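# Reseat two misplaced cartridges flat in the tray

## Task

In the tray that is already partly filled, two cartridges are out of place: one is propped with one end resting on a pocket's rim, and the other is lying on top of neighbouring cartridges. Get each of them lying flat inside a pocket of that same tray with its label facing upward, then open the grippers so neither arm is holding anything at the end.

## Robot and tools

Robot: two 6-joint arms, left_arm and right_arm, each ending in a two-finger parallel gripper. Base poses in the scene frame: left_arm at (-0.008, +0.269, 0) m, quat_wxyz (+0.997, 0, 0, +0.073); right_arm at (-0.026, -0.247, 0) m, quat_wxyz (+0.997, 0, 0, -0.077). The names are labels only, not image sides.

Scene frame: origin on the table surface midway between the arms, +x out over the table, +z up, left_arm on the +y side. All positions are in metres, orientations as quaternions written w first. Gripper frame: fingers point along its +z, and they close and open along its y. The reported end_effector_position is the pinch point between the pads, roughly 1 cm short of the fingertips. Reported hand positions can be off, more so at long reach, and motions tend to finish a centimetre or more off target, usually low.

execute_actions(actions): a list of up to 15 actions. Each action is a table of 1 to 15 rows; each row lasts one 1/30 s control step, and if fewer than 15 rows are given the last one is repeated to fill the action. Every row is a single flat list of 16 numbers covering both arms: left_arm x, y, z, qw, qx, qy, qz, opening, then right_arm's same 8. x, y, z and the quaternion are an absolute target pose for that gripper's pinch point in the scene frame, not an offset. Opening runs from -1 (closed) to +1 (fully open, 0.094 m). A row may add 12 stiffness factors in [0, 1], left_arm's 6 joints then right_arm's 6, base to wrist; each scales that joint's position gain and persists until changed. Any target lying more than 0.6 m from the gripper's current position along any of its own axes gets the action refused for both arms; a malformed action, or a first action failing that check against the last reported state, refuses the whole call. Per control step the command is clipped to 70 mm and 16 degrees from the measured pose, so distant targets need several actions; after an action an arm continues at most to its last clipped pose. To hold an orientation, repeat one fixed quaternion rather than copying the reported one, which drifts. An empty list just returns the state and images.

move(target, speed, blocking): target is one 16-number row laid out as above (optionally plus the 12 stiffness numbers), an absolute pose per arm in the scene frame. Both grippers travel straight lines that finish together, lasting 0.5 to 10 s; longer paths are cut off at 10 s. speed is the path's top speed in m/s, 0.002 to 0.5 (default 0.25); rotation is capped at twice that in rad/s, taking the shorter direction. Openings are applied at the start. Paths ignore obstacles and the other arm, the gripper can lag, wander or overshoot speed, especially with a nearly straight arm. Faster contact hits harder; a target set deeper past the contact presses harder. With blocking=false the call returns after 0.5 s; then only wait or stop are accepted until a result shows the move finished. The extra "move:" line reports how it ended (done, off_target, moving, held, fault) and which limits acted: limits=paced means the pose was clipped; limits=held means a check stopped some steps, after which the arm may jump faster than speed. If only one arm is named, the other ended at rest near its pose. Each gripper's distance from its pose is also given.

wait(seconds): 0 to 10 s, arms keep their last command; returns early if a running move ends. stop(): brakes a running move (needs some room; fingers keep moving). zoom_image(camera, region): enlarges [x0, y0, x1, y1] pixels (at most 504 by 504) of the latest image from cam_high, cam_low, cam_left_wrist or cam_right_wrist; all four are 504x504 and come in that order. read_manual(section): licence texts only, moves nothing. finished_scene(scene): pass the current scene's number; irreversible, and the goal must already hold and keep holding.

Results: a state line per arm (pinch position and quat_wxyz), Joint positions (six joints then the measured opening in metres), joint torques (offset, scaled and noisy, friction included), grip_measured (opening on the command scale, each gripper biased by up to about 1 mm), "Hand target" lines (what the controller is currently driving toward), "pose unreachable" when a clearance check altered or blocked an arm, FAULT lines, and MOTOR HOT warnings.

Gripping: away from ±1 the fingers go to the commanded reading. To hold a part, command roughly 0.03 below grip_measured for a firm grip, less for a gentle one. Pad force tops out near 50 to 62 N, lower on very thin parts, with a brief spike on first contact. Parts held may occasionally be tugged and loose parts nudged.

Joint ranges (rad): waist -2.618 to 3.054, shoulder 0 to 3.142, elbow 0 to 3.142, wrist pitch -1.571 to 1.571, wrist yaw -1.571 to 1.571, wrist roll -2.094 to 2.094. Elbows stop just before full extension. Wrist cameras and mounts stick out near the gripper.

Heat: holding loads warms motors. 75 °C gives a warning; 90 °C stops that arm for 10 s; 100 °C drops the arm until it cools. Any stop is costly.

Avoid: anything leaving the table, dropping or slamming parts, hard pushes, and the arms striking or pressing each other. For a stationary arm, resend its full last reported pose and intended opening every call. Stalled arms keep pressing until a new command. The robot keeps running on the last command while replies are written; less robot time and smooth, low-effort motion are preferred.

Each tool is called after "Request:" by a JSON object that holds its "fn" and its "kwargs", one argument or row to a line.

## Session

Request:
{"fn": "execute_actions", "kwargs": {
  "actions": []
}}

Scene clock: 0.00 s.
left_arm: end_effector_position=(+0.4939, +0.5118, +0.3885) grip_measured=+1.000 end_effector_quat_wxyz=(+0.642, -0.607, +0.402, +0.241) | right_arm: end_effector_position=(+0.4201, +0.1216, +0.1157) grip_measured=+1.000 end_effector_quat_wxyz=(-0.569, +0.680, -0.456, +0.073)
Joint positions: left_arm=[ 0.001  2.105  2.123 -0.179 -1.194 -0.777  0.094] | right_arm=[ 0.778  2.065  1.188  0.521 -0.215 -1.187  0.094]
Joint velocities: left_arm=[ 0.002 -0.002 -0.002 -0.037  0.051 -0.022  0.   ] | right_arm=[ 0.002 -0.002  0.012 -0.051  0.037 -0.037  0.   ]
Joint torques (N m, as the arm reports them, + toward a larger angle): no reading
Hand target (left_arm): +0.491, +0.512, +0.392; +0.641, -0.606, +0.402, +0.244
Hand target (right_arm): +0.420, +0.122, +0.117; -0.569, +0.679, -0.459, +0.068
Joint stiffness scale: left_arm=[1. 1. 1. 1. 1. 1.] | right_arm=[1. 1. 1. 1. 1. 1.]

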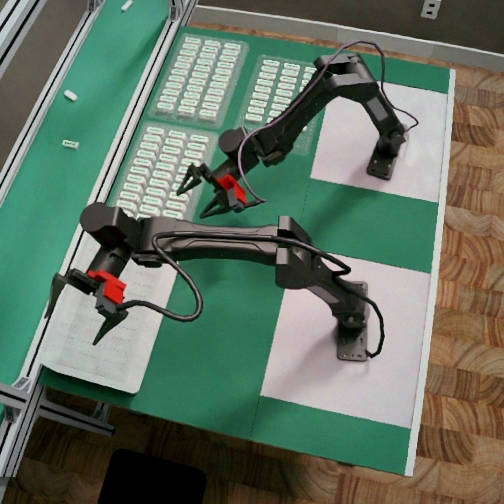

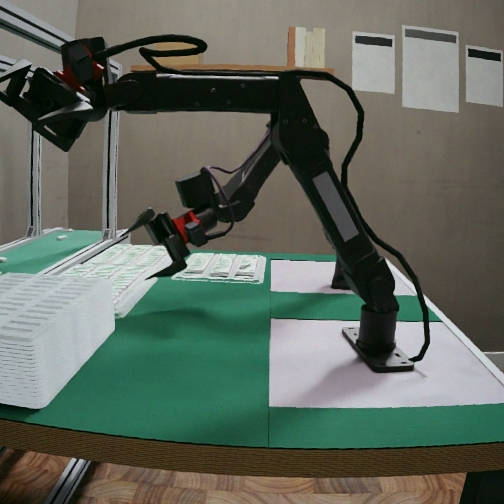

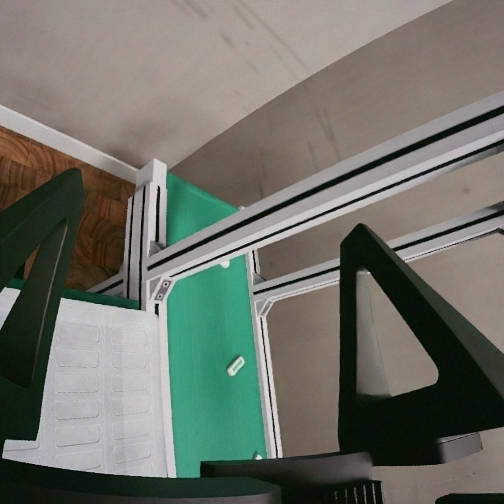

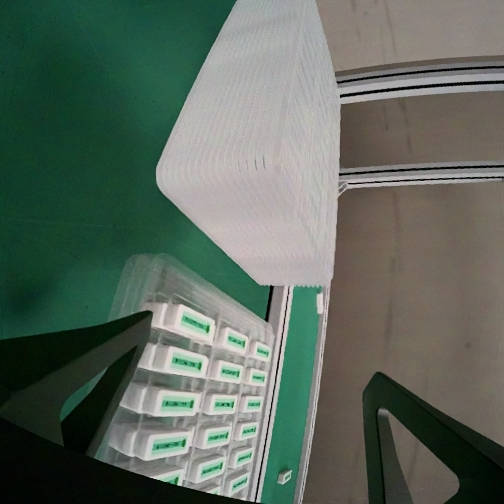

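Request:
{"fn": "execute_actions", "kwargs": {
  "actions": []
}}

Scene clock: 1.43 s.
left_arm: end_effector_position=(+0.4939, +0.5118, +0.3885) grip_measured=+1.000 end_effector_quat_wxyz=(+0.642, -0.607, +0.402, +0.241) | right_arm: end_effector_position=(+0.4201, +0.1216, +0.1157) grip_measured=+1.000 end_effector_quat_wxyz=(-0.569, +0.680, -0.456, +0.073)
Joint positions: left_arm=[ 0.001  2.105  2.123 -0.179 -1.194 -0.777  0.094] | right_arm=[ 0.778  2.065  1.188  0.521 -0.215 -1.187  0.094]
Joint velocities: left_arm=[-0.012  0.012 -0.007  0.007  0.007  0.007  0.   ] | right_arm=[ 0.002 -0.007  0.022  0.037 -0.051 -0.051  0.   ]
Joint torques (N m, as the arm reports them, + toward a larger angle): left_arm=[  0.04 -11.41   6.63   1.57  -0.12   0.03] | right_arm=[  0.13 -11.59   8.4    1.96  -0.06   0.06]
Hand target (left_arm): +0.491, +0.512, +0.392; +0.641, -0.606, +0.402, +0.244
Hand target (right_arm): +0.420, +0.122, +0.117; -0.569, +0.679, -0.459, +0.068
Joint stiffness scale: left_arm=[1. 1. 1. 1. 1. 1.] | right_arm=[1. 1. 1. 1. 1. 1.]

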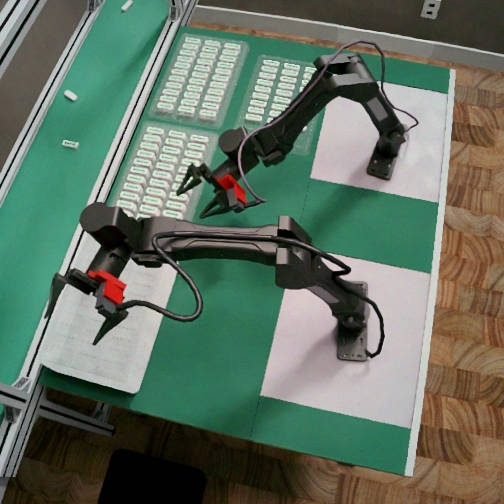

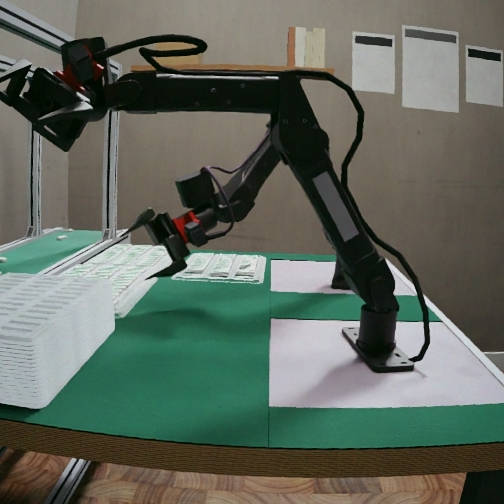

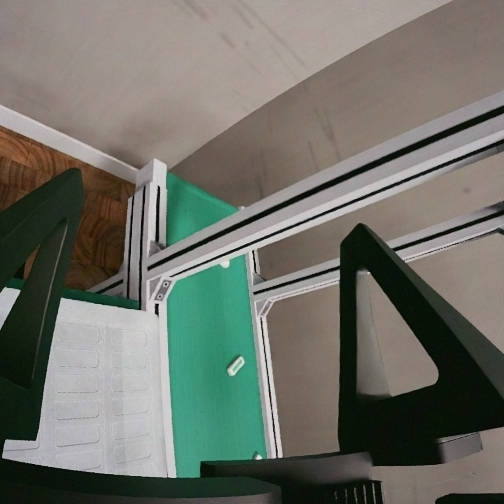

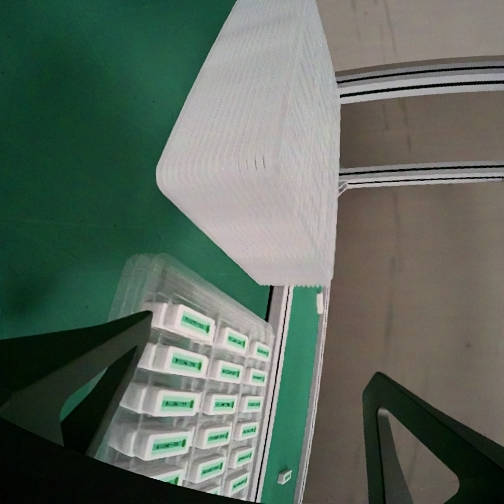

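Request:
{"fn": "zoom_image", "kwargs": {
  "camera": "cam_high",
  "region": [220, 40, 350, 170]
}}

Request:
{"fn": "zoom_image", "kwargs": {
  "camera": "cam_low",
  "region": [150, 230, 290, 300]
}}

Region (220, 40, 350, 170) of cam_high's 504x504 image, scaled by 3.877, with more detail than that image has.

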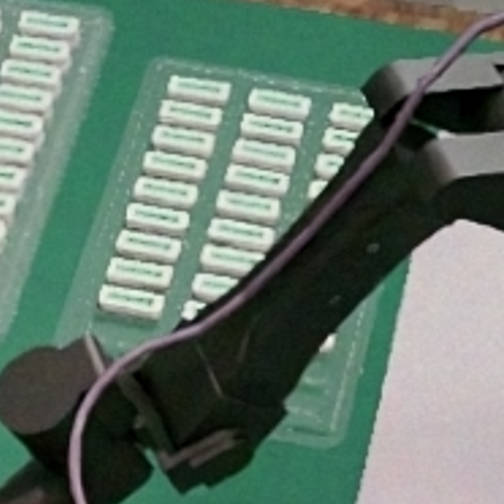

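Region (150, 230, 290, 300) of cam_low's 504x504 image, scaled by 3.600, with more detail than that image has.

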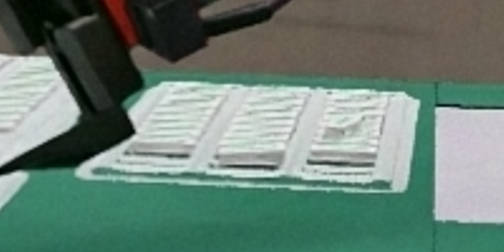

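Request:
{"fn": "move", "kwargs": {
  "target": [0.23, 0.472, 0.385, 0.642, -0.607, 0.402, 0.241, 1.0, 0.26, -0.35, 0.135, 0, -0.048, 0.9988, 0, 1.0],
  "speed": 0.35
}}

Scene clock: 8.83 s.
left_arm: end_effector_position=(+0.2342, +0.4733, +0.3909) grip_measured=+1.000 end_effector_quat_wxyz=(+0.649, -0.610, +0.391, +0.232) | right_arm: end_effector_position=(+0.2540, -0.3455, +0.1354) grip_measured=+1.000 end_effector_quat_wxyz=(-0.001, -0.056, +0.998, +0.004)
Joint positions: left_arm=[ 0.001  1.057  1.061 -0.141 -1.193 -0.785  0.094] | right_arm=[-0.191  1.668  1.438 -1.345 -0.007 -0.457  0.094]
Joint velocities: left_arm=[-0.002 -0.007  0.002 -0.051  0.007  0.037  0.   ] | right_arm=[-0.037 -0.017  0.012  0.022 -0.051 -0.037  0.   ]
Joint torques (N m, as the arm reports them, + toward a larger angle): left_arm=[ 0.61 -3.13  4.87  1.47  0.01  0.08] | right_arm=[-0.41 -6.47  9.56  0.27  0.05  0.03]
Hand target (left_arm): +0.230, +0.474, +0.385; +0.642, -0.607, +0.402, +0.241
Hand target (right_arm): +0.255, -0.348, +0.139; -0.001, -0.051, +0.999, +0.002
Off the commanded pose (left_arm): 0.007 m, 2 deg.
Off the commanded pose (right_arm): 0.008 m, 1 deg.
Joint stiffness scale: left_arm=[1. 1. 1. 1. 1. 1.] | right_arm=[1. 1. 1. 1. 1. 1.]
move: done

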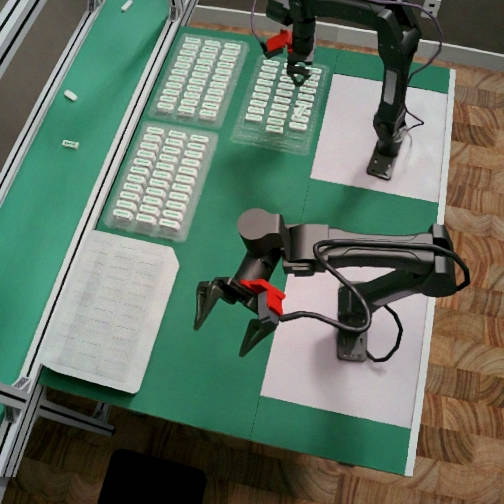

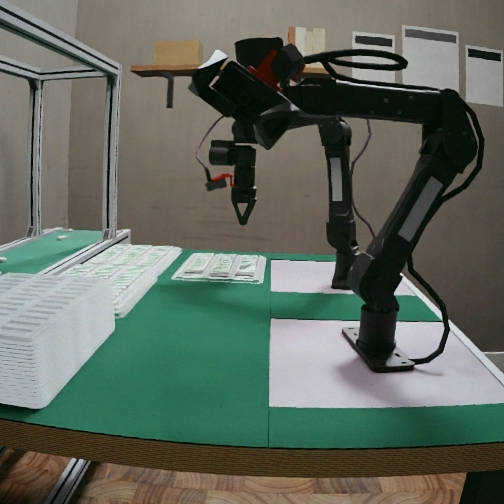

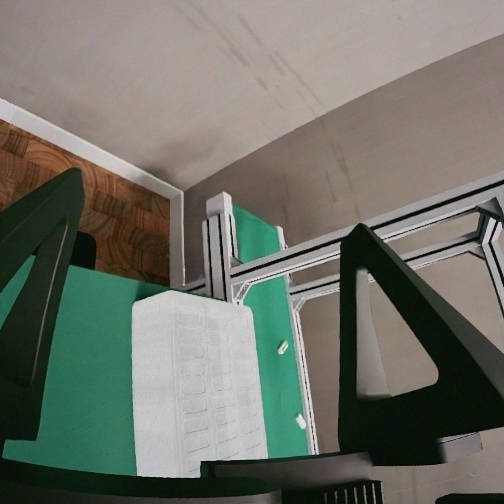

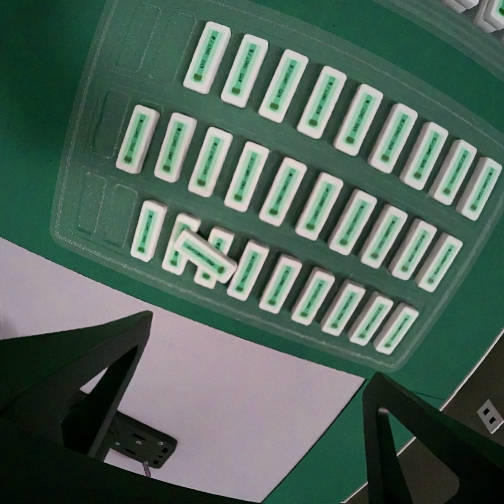

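Request:
{"fn": "zoom_image", "kwargs": {
  "camera": "cam_right_wrist",
  "region": [50, 0, 330, 320]
}}

Request:
{"fn": "zoom_image", "kwargs": {
  "camera": "cam_low",
  "region": [165, 245, 275, 290]
}}

Request:
{"fn": "zoom_image", "kwargs": {
  "camera": "cam_high",
  "region": [225, 50, 335, 160]
}}

Region (50, 0, 330, 320) of cam_right_wrist's 504x504 image, scaled by 1.575, with more detail than that image has; it fills the left 441 columns of this view, and the rest is white.

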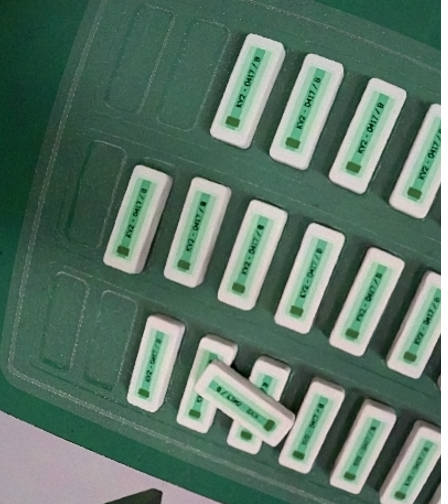

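Region (165, 245, 275, 290) of cam_low's 504x504 image, scaled by 4.582, with more detail than that image has; it fills the top 206 rows of this view, and the rest is white.

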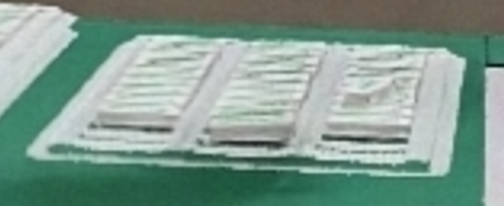

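Region (225, 50, 335, 160) of cam_high's 504x504 image, scaled by 4.582, with more detail than that image has.

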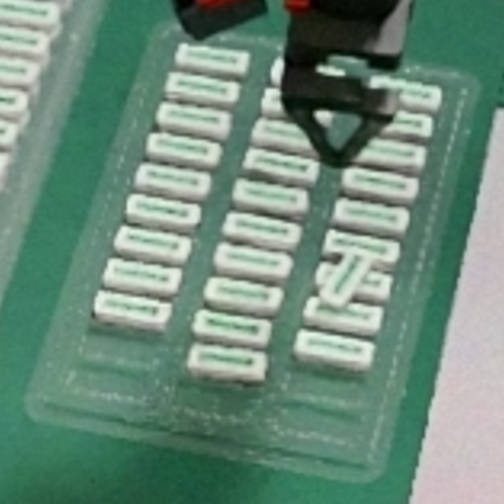

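Request:
{"fn": "zoom_image", "kwargs": {
  "camera": "cam_right_wrist",
  "region": [70, 80, 250, 300]
}}

Request:
{"fn": "zoom_image", "kwargs": {
  "camera": "cam_low",
  "region": [180, 258, 262, 284]
}}

Region (70, 80, 250, 300) of cam_right_wrist's 504x504 image, scaled by 2.291, with more detail than that image has; it fills the left 412 columns of this view, and the rest is white.

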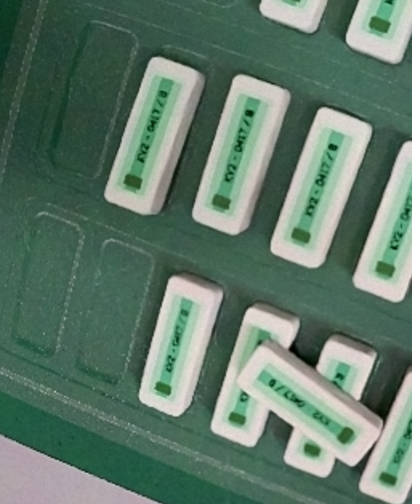

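Region (180, 258, 262, 284) of cam_low's 504x504 image, scaled by 6.146, with more detail than that image has; it fills the top 160 rows of this view, and the rest is white.

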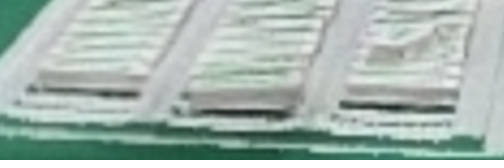

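Request:
{"fn": "zoom_image", "kwargs": {
  "camera": "cam_right_wrist",
  "region": [120, 190, 288, 330]
}}

Request:
{"fn": "zoom_image", "kwargs": {
  "camera": "cam_right_wrist",
  "region": [280, 250, 448, 400]
}}

Region (120, 190, 288, 330) of cam_right_wrist's 504x504 image, scaled by 3.000, with more detail than that image has.

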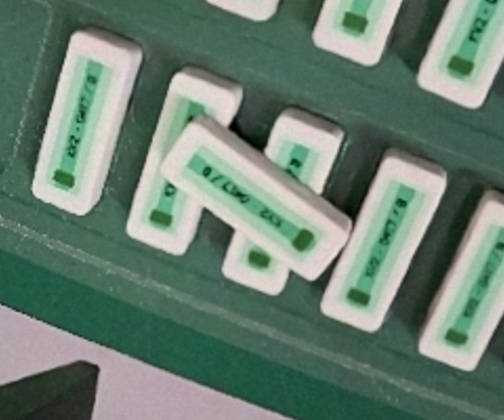

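Region (280, 250, 448, 400) of cam_right_wrist's 504x504 image, scaled by 3.000, with more detail than that image has; it fills the top 450 rows of this view, and the rest is white.

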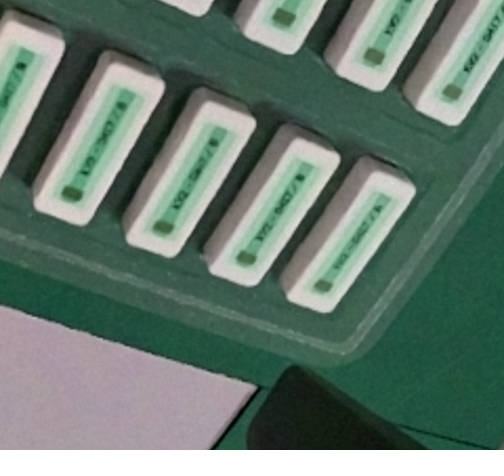

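Request:
{"fn": "move", "kwargs": {
  "target": [0.23, 0.472, 0.385, 0.642, -0.607, 0.402, 0.241, 1.0, 0.228, -0.307, 0.048, 0, -0.6225, 0.7826, 0, -0.35],
  "speed": 0.3
}}

Scene clock: 20.03 s.
left_arm: end_effector_position=(+0.2341, +0.4733, +0.3901) grip_measured=+1.000 end_effector_quat_wxyz=(+0.648, -0.610, +0.393, +0.233) | right_arm: end_effector_position=(+0.2290, -0.3103, +0.0472) grip_measured=-0.348 end_effector_quat_wxyz=(-0.004, -0.616, +0.788, +0.002)
Joint positions: left_arm=[ 0.001  1.057  1.061 -0.147 -1.193 -0.785  0.094] | right_arm=[-0.09   1.601  1.009 -0.987  0.003 -1.572  0.031]
Joint velocities: left_arm=[ 0.002 -0.017  0.002 -0.007  0.007 -0.037  0.   ] | right_arm=[-0.002 -0.017 -0.017 -0.007 -0.066 -0.007  0.   ]
Joint torques (N m, as the arm reports them, + toward a larger angle): left_arm=[-0.15 -3.11  4.98  1.49 -0.11  0.04] | right_arm=[ 0.76 -7.49  5.98  0.45 -0.05 -0.07]
Hand target (left_arm): +0.230, +0.472, +0.385; +0.642, -0.607, +0.402, +0.241
Hand target (right_arm): +0.228, -0.308, +0.048; -0.001, -0.622, +0.783, -0.001
Off the commanded pose (left_arm): 0.007 m, 2 deg.
Off the commanded pose (right_arm): 0.004 m, 1 deg.
Joint stiffness scale: left_arm=[1. 1. 1. 1. 1. 1.] | right_arm=[1. 1. 1. 1. 1. 1.]
move: done

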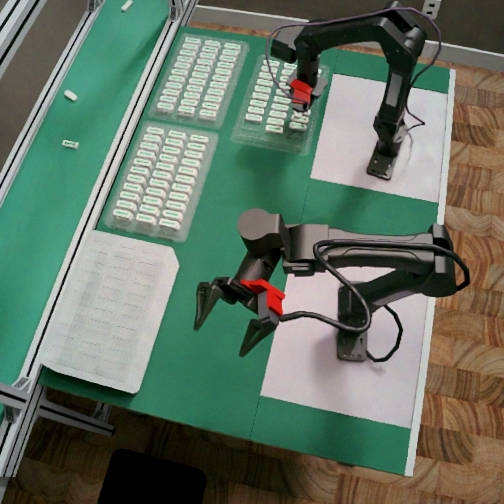

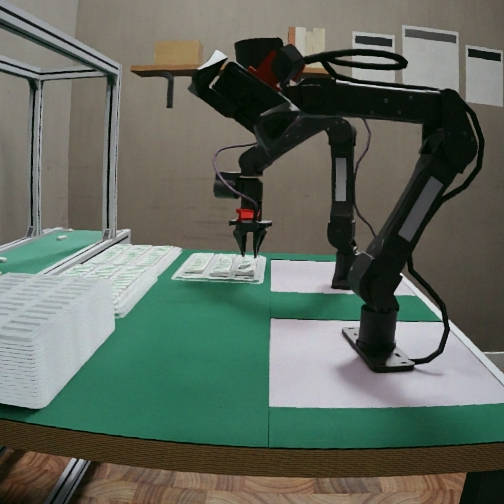

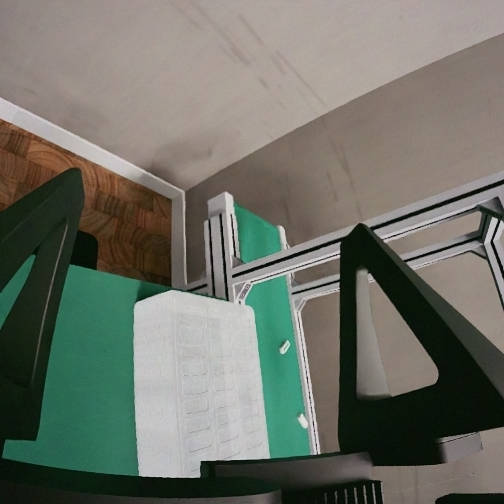

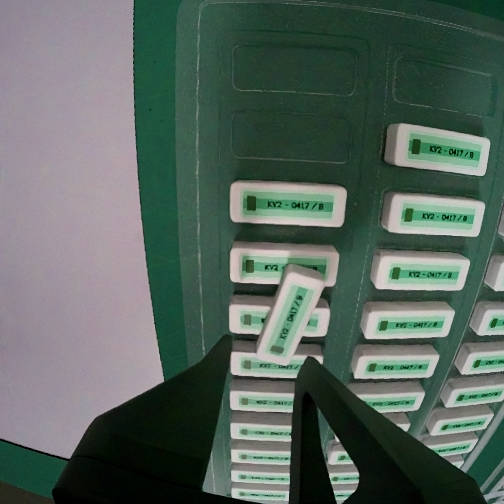

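Request:
{"fn": "zoom_image", "kwargs": {
  "camera": "cam_right_wrist",
  "region": [200, 240, 360, 400]
}}

Region (200, 240, 360, 400) of cam_right_wrist's 504x504 image, scaled by 3.150, with more detail than that image has.

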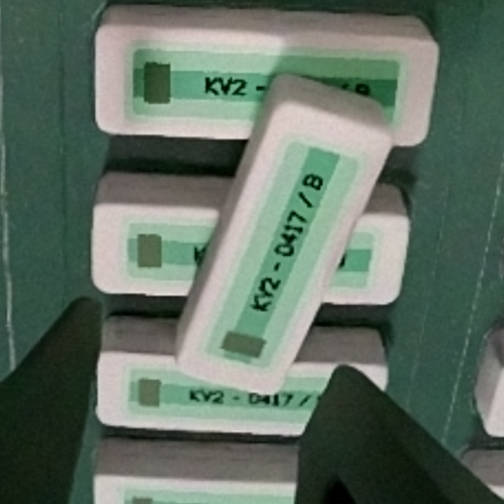

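Request:
{"fn": "execute_actions", "kwargs": {
  "actions": [
    [[0.23,0.472,0.385,0.642,-0.607,0.402,0.241,1.0,0.2286,-0.3066,0.0476,0,-0.6232,0.7821,0,-0.35],[0.23,0.472,0.385,0.642,-0.607,0.402,0.241,1.0,0.2292,-0.3061,0.0471,0,-0.6242,0.7813,0,-0.35],[0.23,0.472,0.385,0.642,-0.607,0.402,0.241,1.0,0.2299,-0.3056,0.0465,0,-0.6252,0.7805,0,-0.35],[0.23,0.472,0.385,0.642,-0.607,0.402,0.241,1.0,0.2307,-0.305,0.0458,0,-0.6264,0.7795,0,-0.35],[0.23,0.472,0.385,0.642,-0.607,0.402,0.241,1.0,0.2315,-0.3044,0.045,0,-0.6276,0.7785,0,-0.35],[0.23,0.472,0.385,0.642,-0.607,0.402,0.241,1.0,0.2323,-0.3038,0.0442,0,-0.6288,0.7776,0,-0.35],[0.23,0.472,0.385,0.642,-0.607,0.402,0.241,1.0,0.2331,-0.3032,0.0434,0,-0.63,0.7766,0,-0.35],[0.23,0.472,0.385,0.642,-0.607,0.402,0.241,1.0,0.2339,-0.3026,0.0426,0,-0.6312,0.7756,0,-0.35],[0.23,0.472,0.385,0.642,-0.607,0.402,0.241,1.0,0.2346,-0.3021,0.0418,0,-0.6324,0.7746,0,-0.35],[0.23,0.472,0.385,0.642,-0.607,0.402,0.241,1.0,0.2352,-0.3016,0.041,0,-0.6336,0.7737,0,-0.35],[0.23,0.472,0.385,0.642,-0.607,0.402,0.241,1.0,0.2356,-0.3013,0.0402,0,-0.6348,0.7727,0,-0.35],[0.23,0.472,0.385,0.642,-0.607,0.402,0.241,1.0,0.2359,-0.3011,0.0394,0,-0.636,0.7717,0,-0.35],[0.23,0.472,0.385,0.642,-0.607,0.402,0.241,1.0,0.236,-0.301,0.0386,0,-0.637,0.7709,0,-0.35],[0.23,0.472,0.385,0.642,-0.607,0.402,0.241,1.0,0.236,-0.301,0.0378,0,-0.638,0.77,0,-0.35],[0.23,0.472,0.385,0.642,-0.607,0.402,0.241,1.0,0.236,-0.301,0.037,0,-0.638,0.77,0,-0.35]],
    [[0.23,0.472,0.385,0.642,-0.607,0.402,0.241,1.0,0.236,-0.301,0.036,0,-0.638,0.77,0,-0.35],[0.23,0.472,0.385,0.642,-0.607,0.402,0.241,1.0,0.236,-0.301,0.035,0,-0.638,0.77,0,-0.35],[0.23,0.472,0.385,0.642,-0.607,0.402,0.241,1.0,0.236,-0.301,0.034,0,-0.638,0.77,0,-0.35],[0.23,0.472,0.385,0.642,-0.607,0.402,0.241,1.0,0.236,-0.301,0.033,0,-0.638,0.77,0,-0.35],[0.23,0.472,0.385,0.642,-0.607,0.402,0.241,1.0,0.236,-0.301,0.032,0,-0.638,0.77,0,-0.35],[0.23,0.472,0.385,0.642,-0.607,0.402,0.241,1.0,0.236,-0.301,0.031,0,-0.638,0.77,0,-0.35],[0.23,0.472,0.385,0.642,-0.607,0.402,0.241,1.0,0.236,-0.301,0.03,0,-0.638,0.77,0,-0.35],[0.23,0.472,0.385,0.642,-0.607,0.402,0.241,1.0,0.236,-0.301,0.0292,0,-0.638,0.77,0,-0.35],[0.23,0.472,0.385,0.642,-0.607,0.402,0.241,1.0,0.236,-0.301,0.0285,0,-0.638,0.77,0,-0.35],[0.23,0.472,0.385,0.642,-0.607,0.402,0.241,1.0,0.236,-0.301,0.028,0,-0.638,0.77,0,-0.35]]
  ]
}}

Scene clock: 27.10 s.
left_arm: end_effector_position=(+0.2341, +0.4733, +0.3901) grip_measured=+1.000 end_effector_quat_wxyz=(+0.648, -0.610, +0.393, +0.233) | right_arm: end_effector_position=(+0.2379, -0.3048, +0.0336) grip_measured=-0.348 end_effector_quat_wxyz=(-0.002, +0.632, -0.775, +0.006)
Joint positions: left_arm=[ 0.001  1.057  1.061 -0.147 -1.193 -0.785  0.094] | right_arm=[-0.062  1.63   0.981 -0.91   0.003 -1.585  0.031]
Joint velocities: left_arm=[ 0.007  0.002 -0.022  0.051 -0.11  -0.066  0.   ] | right_arm=[-0.017 -0.017  0.012  0.022  0.066 -0.007 -0.   ]
Joint torques (N m, as the arm reports them, + toward a larger angle): left_arm=[-0.15 -3.1   5.    1.49 -0.1   0.04] | right_arm=[ 0.75 -5.66  6.02  0.44  0.03 -0.09]
Hand target (left_arm): +0.230, +0.472, +0.385; +0.642, -0.607, +0.402, +0.241
Hand target (right_arm): +0.236, -0.301, +0.028; -0.000, -0.638, +0.770, -0.000
Off the commanded pose (left_arm): 0.007 m, 2 deg.
Off the commanded pose (right_arm): 0.007 m, 1 deg.
Joint stiffness scale: left_arm=[1. 1. 1. 1. 1. 1.] | right_arm=[1. 1. 1. 1. 1. 1.]

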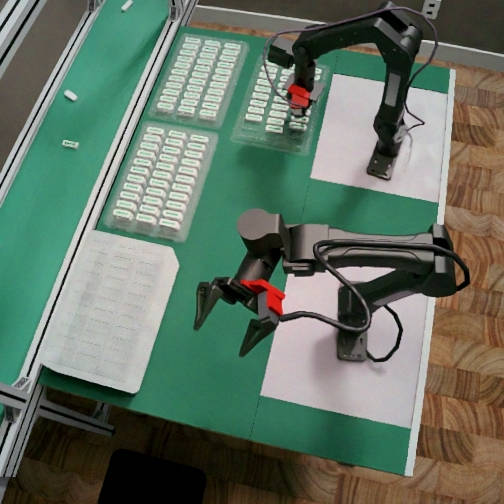

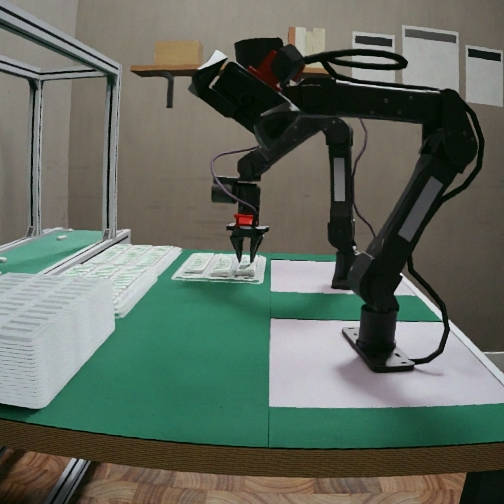

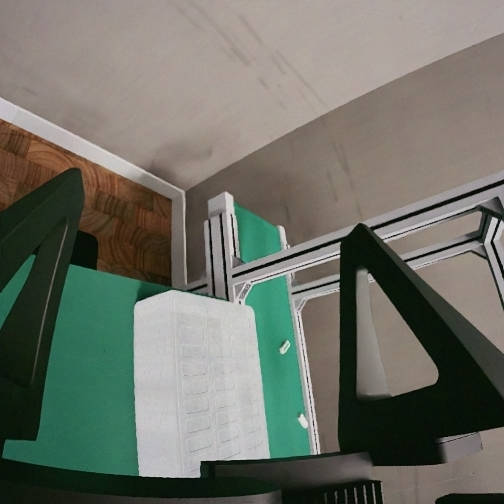

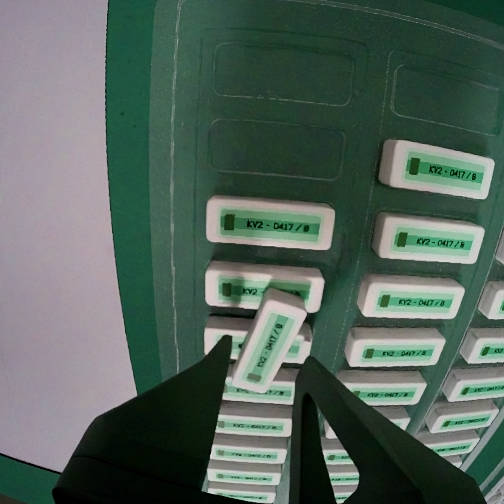

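Request:
{"fn": "zoom_image", "kwargs": {
  "camera": "cam_right_wrist",
  "region": [190, 250, 350, 410]
}}

Request:
{"fn": "zoom_image", "kwargs": {
  "camera": "cam_low",
  "region": [215, 235, 275, 285]
}}

Region (190, 250, 350, 410) of cam_right_wrist's 504x504 image, scaled by 3.150, with more detail than that image has.

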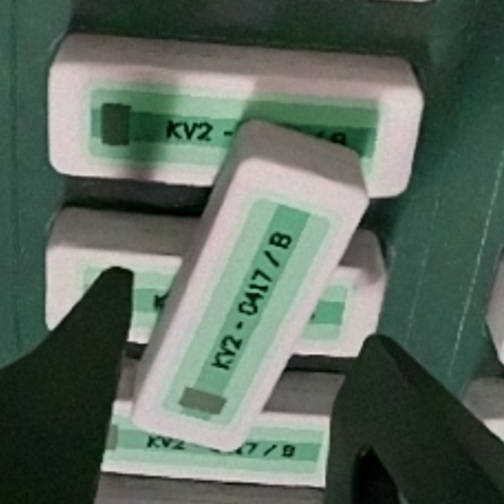

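Region (215, 235, 275, 285) of cam_low's 504x504 image, scaled by 8.400, with more detail than that image has.

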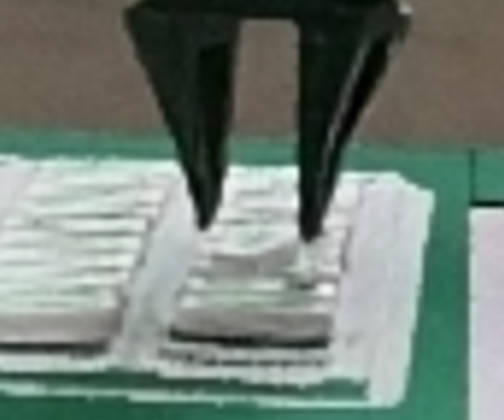

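Request:
{"fn": "zoom_image", "kwargs": {
  "camera": "cam_right_wrist",
  "region": [180, 20, 420, 260]
}}

Region (180, 20, 420, 260) of cam_right_wrist's 504x504 image, scaled by 2.100, with more detail than that image has.

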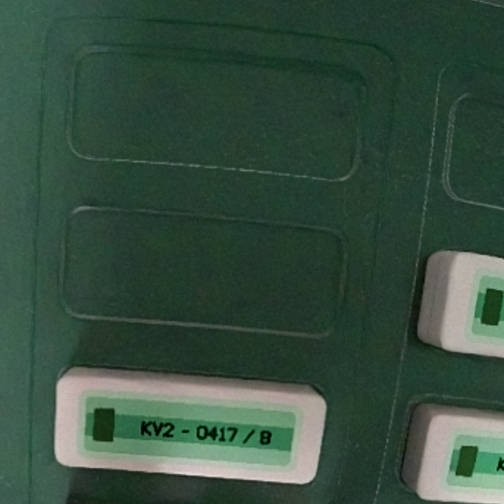

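Request:
{"fn": "execute_actions", "kwargs": {
  "actions": [
    [[0.23,0.472,0.385,0.642,-0.607,0.402,0.241,1.0,0.236,-0.301,0.0274,0,-0.638,0.77,0,-0.37],[0.23,0.472,0.385,0.642,-0.607,0.402,0.241,1.0,0.236,-0.301,0.0267,0,-0.638,0.77,0,-0.39],[0.23,0.472,0.385,0.642,-0.607,0.402,0.241,1.0,0.236,-0.301,0.026,0,-0.638,0.77,0,-0.41],[0.23,0.472,0.385,0.642,-0.607,0.402,0.241,1.0,0.236,-0.301,0.0253,0,-0.638,0.77,0,-0.43],[0.23,0.472,0.385,0.642,-0.607,0.402,0.241,1.0,0.236,-0.301,0.0246,0,-0.638,0.77,0,-0.45],[0.23,0.472,0.385,0.642,-0.607,0.402,0.241,1.0,0.236,-0.301,0.0239,0,-0.638,0.77,0,-0.46],[0.23,0.472,0.385,0.642,-0.607,0.402,0.241,1.0,0.236,-0.301,0.0232,0,-0.638,0.77,0,-0.47],[0.23,0.472,0.385,0.642,-0.607,0.402,0.241,1.0,0.236,-0.301,0.0226,0,-0.638,0.77,0,-0.48],[0.23,0.472,0.385,0.642,-0.607,0.402,0.241,1.0,0.236,-0.301,0.022,0,-0.638,0.77,0,-0.49],[0.23,0.472,0.385,0.642,-0.607,0.402,0.241,1.0,0.236,-0.301,0.022,0,-0.638,0.77,0,-0.5]]
  ]
}}

Scene clock: 31.77 s.
left_arm: end_effector_position=(+0.2341, +0.4733, +0.3901) grip_measured=+1.000 end_effector_quat_wxyz=(+0.648, -0.610, +0.393, +0.233) | right_arm: end_effector_position=(+0.2384, -0.3049, +0.0276) grip_measured=-0.498 end_effector_quat_wxyz=(-0.003, +0.632, -0.775, +0.006)
Joint positions: left_arm=[ 0.001  1.057  1.061 -0.147 -1.193 -0.785  0.094] | right_arm=[-0.062  1.64   0.966 -0.883  0.003 -1.586  0.024]
Joint velocities: left_arm=[-0.002  0.007 -0.007 -0.022 -0.022 -0.007  0.   ] | right_arm=[-0.012 -0.002 -0.017  0.022 -0.066 -0.022 -0.   ]
Joint torques (N m, as the arm reports them, + toward a larger angle): left_arm=[-0.15 -3.09  4.99  1.48 -0.11  0.04] | right_arm=[ 0.99 -5.66  6.13  0.52  0.   -0.08]
Hand target (left_arm): +0.230, +0.472, +0.385; +0.642, -0.607, +0.402, +0.241
Hand target (right_arm): +0.236, -0.301, +0.022; -0.000, -0.638, +0.770, -0.000
Off the commanded pose (left_arm): 0.007 m, 2 deg.
Off the commanded pose (right_arm): 0.007 m, 1 deg.
Joint stiffness scale: left_arm=[1. 1. 1. 1. 1. 1.] | right_arm=[1. 1. 1. 1. 1. 1.]

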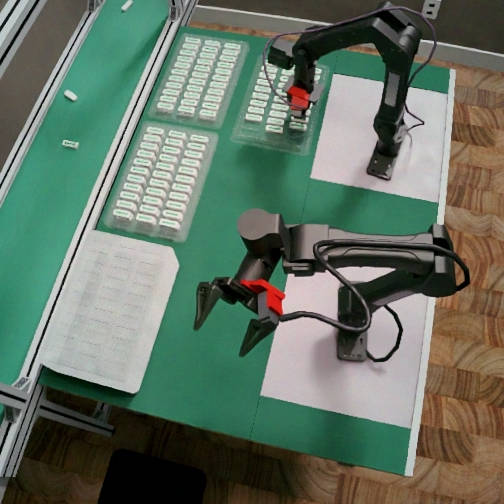

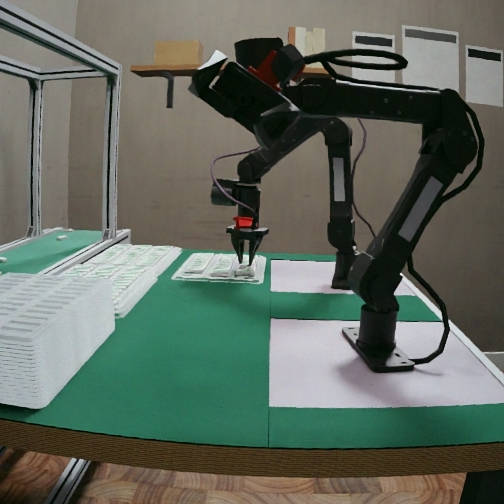

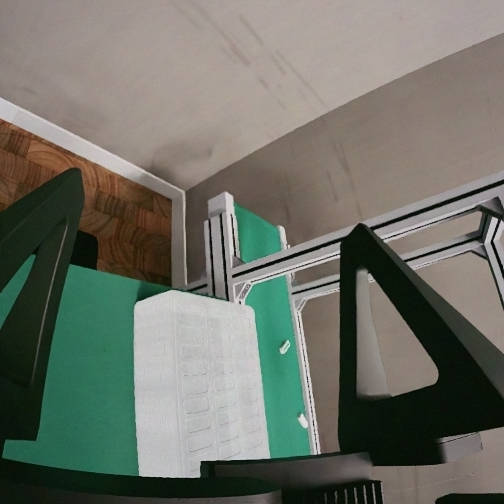

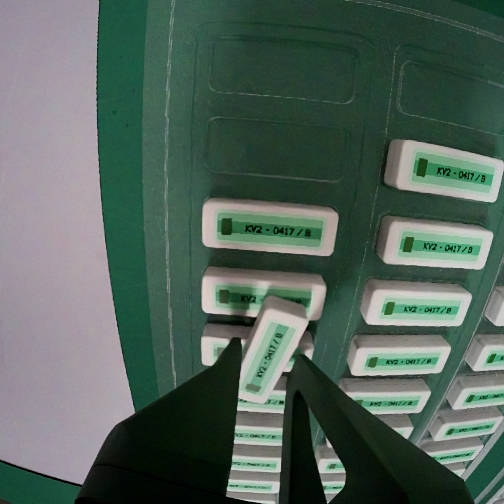

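Request:
{"fn": "zoom_image", "kwargs": {
  "camera": "cam_right_wrist",
  "region": [200, 280, 340, 420]
}}

Request:
{"fn": "zoom_image", "kwargs": {
  "camera": "cam_low",
  "region": [222, 240, 272, 282]
}}

Region (200, 280, 340, 420) of cam_right_wrist's 504x504 image, scaled by 3.600, with more detail than that image has.

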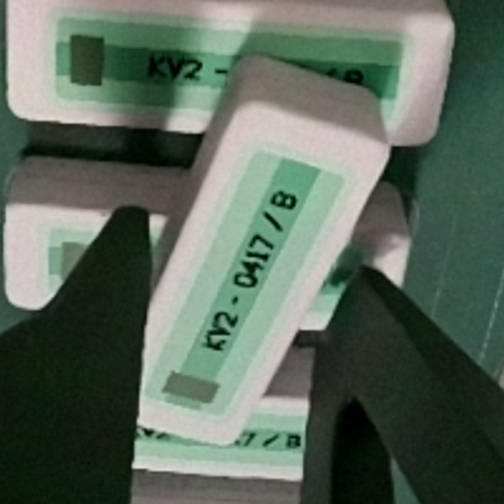

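Region (222, 240, 272, 282) of cam_low's 504x504 image, scaled by 10.080, with more detail than that image has; it fills the top 423 rows of this view, and the rest is white.

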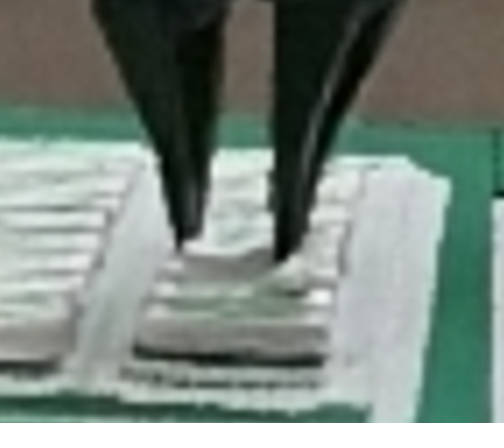

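Request:
{"fn": "execute_actions", "kwargs": {
  "actions": [
    [[0.23,0.472,0.385,0.642,-0.607,0.402,0.241,1.0,0.236,-0.301,0.022,0,-0.638,0.77,0,-0.53],[0.23,0.472,0.385,0.642,-0.607,0.402,0.241,1.0,0.236,-0.301,0.022,0,-0.638,0.77,0,-0.56],[0.23,0.472,0.385,0.642,-0.607,0.402,0.241,1.0,0.236,-0.301,0.022,0,-0.638,0.77,0,-0.585],[0.23,0.472,0.385,0.642,-0.607,0.402,0.241,1.0,0.236,-0.301,0.022,0,-0.638,0.77,0,-0.61],[0.23,0.472,0.385,0.642,-0.607,0.402,0.241,1.0,0.236,-0.301,0.022,0,-0.638,0.77,0,-0.63],[0.23,0.472,0.385,0.642,-0.607,0.402,0.241,1.0,0.236,-0.301,0.022,0,-0.638,0.77,0,-0.645],[0.23,0.472,0.385,0.642,-0.607,0.402,0.241,1.0,0.236,-0.301,0.022,0,-0.638,0.77,0,-0.658],[0.23,0.472,0.385,0.642,-0.607,0.402,0.241,1.0,0.236,-0.301,0.022,0,-0.638,0.77,0,-0.668],[0.23,0.472,0.385,0.642,-0.607,0.402,0.241,1.0,0.236,-0.301,0.022,0,-0.638,0.77,0,-0.678],[0.23,0.472,0.385,0.642,-0.607,0.402,0.241,1.0,0.236,-0.301,0.022,0,-0.638,0.77,0,-0.688],[0.23,0.472,0.385,0.642,-0.607,0.402,0.241,1.0,0.236,-0.301,0.022,0,-0.638,0.77,0,-0.698],[0.23,0.472,0.385,0.642,-0.607,0.402,0.241,1.0,0.236,-0.301,0.022,0,-0.638,0.77,0,-0.707],[0.23,0.472,0.385,0.642,-0.607,0.402,0.241,1.0,0.236,-0.301,0.022,0,-0.638,0.77,0,-0.715]]
  ]
}}

Scene clock: 33.53 s.
left_arm: end_effector_position=(+0.2341, +0.4733, +0.3901) grip_measured=+1.000 end_effector_quat_wxyz=(+0.648, -0.610, +0.393, +0.233) | right_arm: end_effector_position=(+0.2394, -0.3051, +0.0276) grip_measured=-0.691 end_effector_quat_wxyz=(-0.004, +0.632, -0.775, +0.008)
Joint positions: left_arm=[ 0.001  1.057  1.061 -0.147 -1.193 -0.785  0.094] | right_arm=[-0.062  1.64   0.966 -0.879  0.003 -1.586  0.015]
Joint velocities: left_arm=[ 0.007  0.007  0.007  0.037 -0.095  0.022  0.   ] | right_arm=[-0.017  0.002  0.017  0.022  0.051  0.022  0.   ]
Joint torques (N m, as the arm reports them, + toward a larger angle): left_arm=[-0.13 -3.08  5.    1.49 -0.11  0.04] | right_arm=[ 0.75 -5.71  5.97  0.52 -0.01 -0.05]
Hand target (left_arm): +0.230, +0.472, +0.385; +0.642, -0.607, +0.402, +0.241
Hand target (right_arm): +0.236, -0.301, +0.022; -0.000, -0.638, +0.770, -0.000
Off the commanded pose (left_arm): 0.007 m, 2 deg.
Off the commanded pose (right_arm): 0.008 m, 1 deg.
Joint stiffness scale: left_arm=[1. 1. 1. 1. 1. 1.] | right_arm=[1. 1. 1. 1. 1. 1.]

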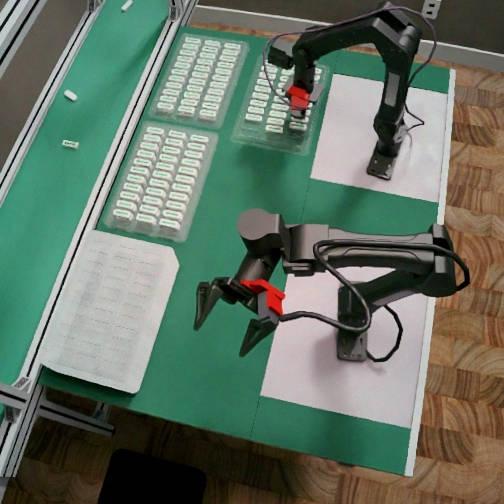

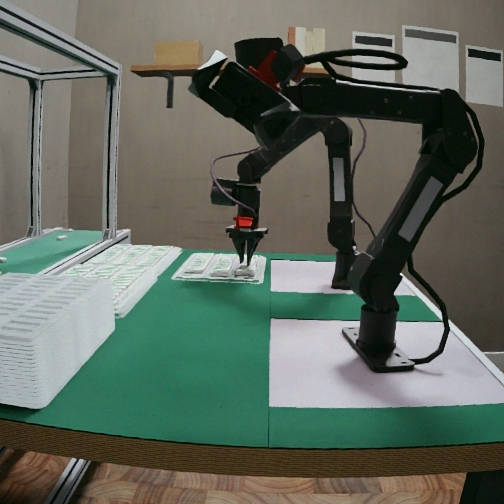

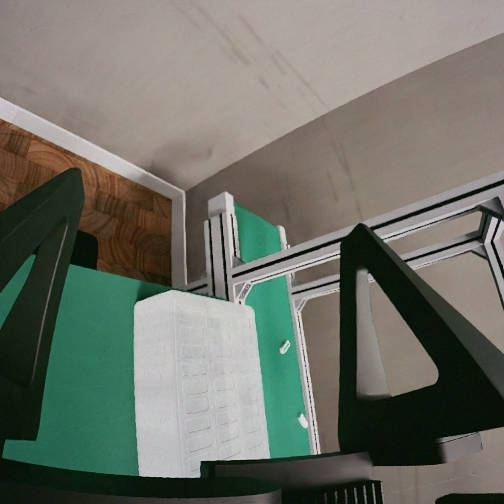

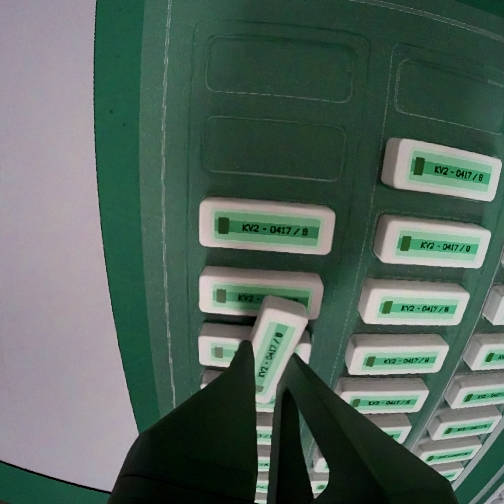

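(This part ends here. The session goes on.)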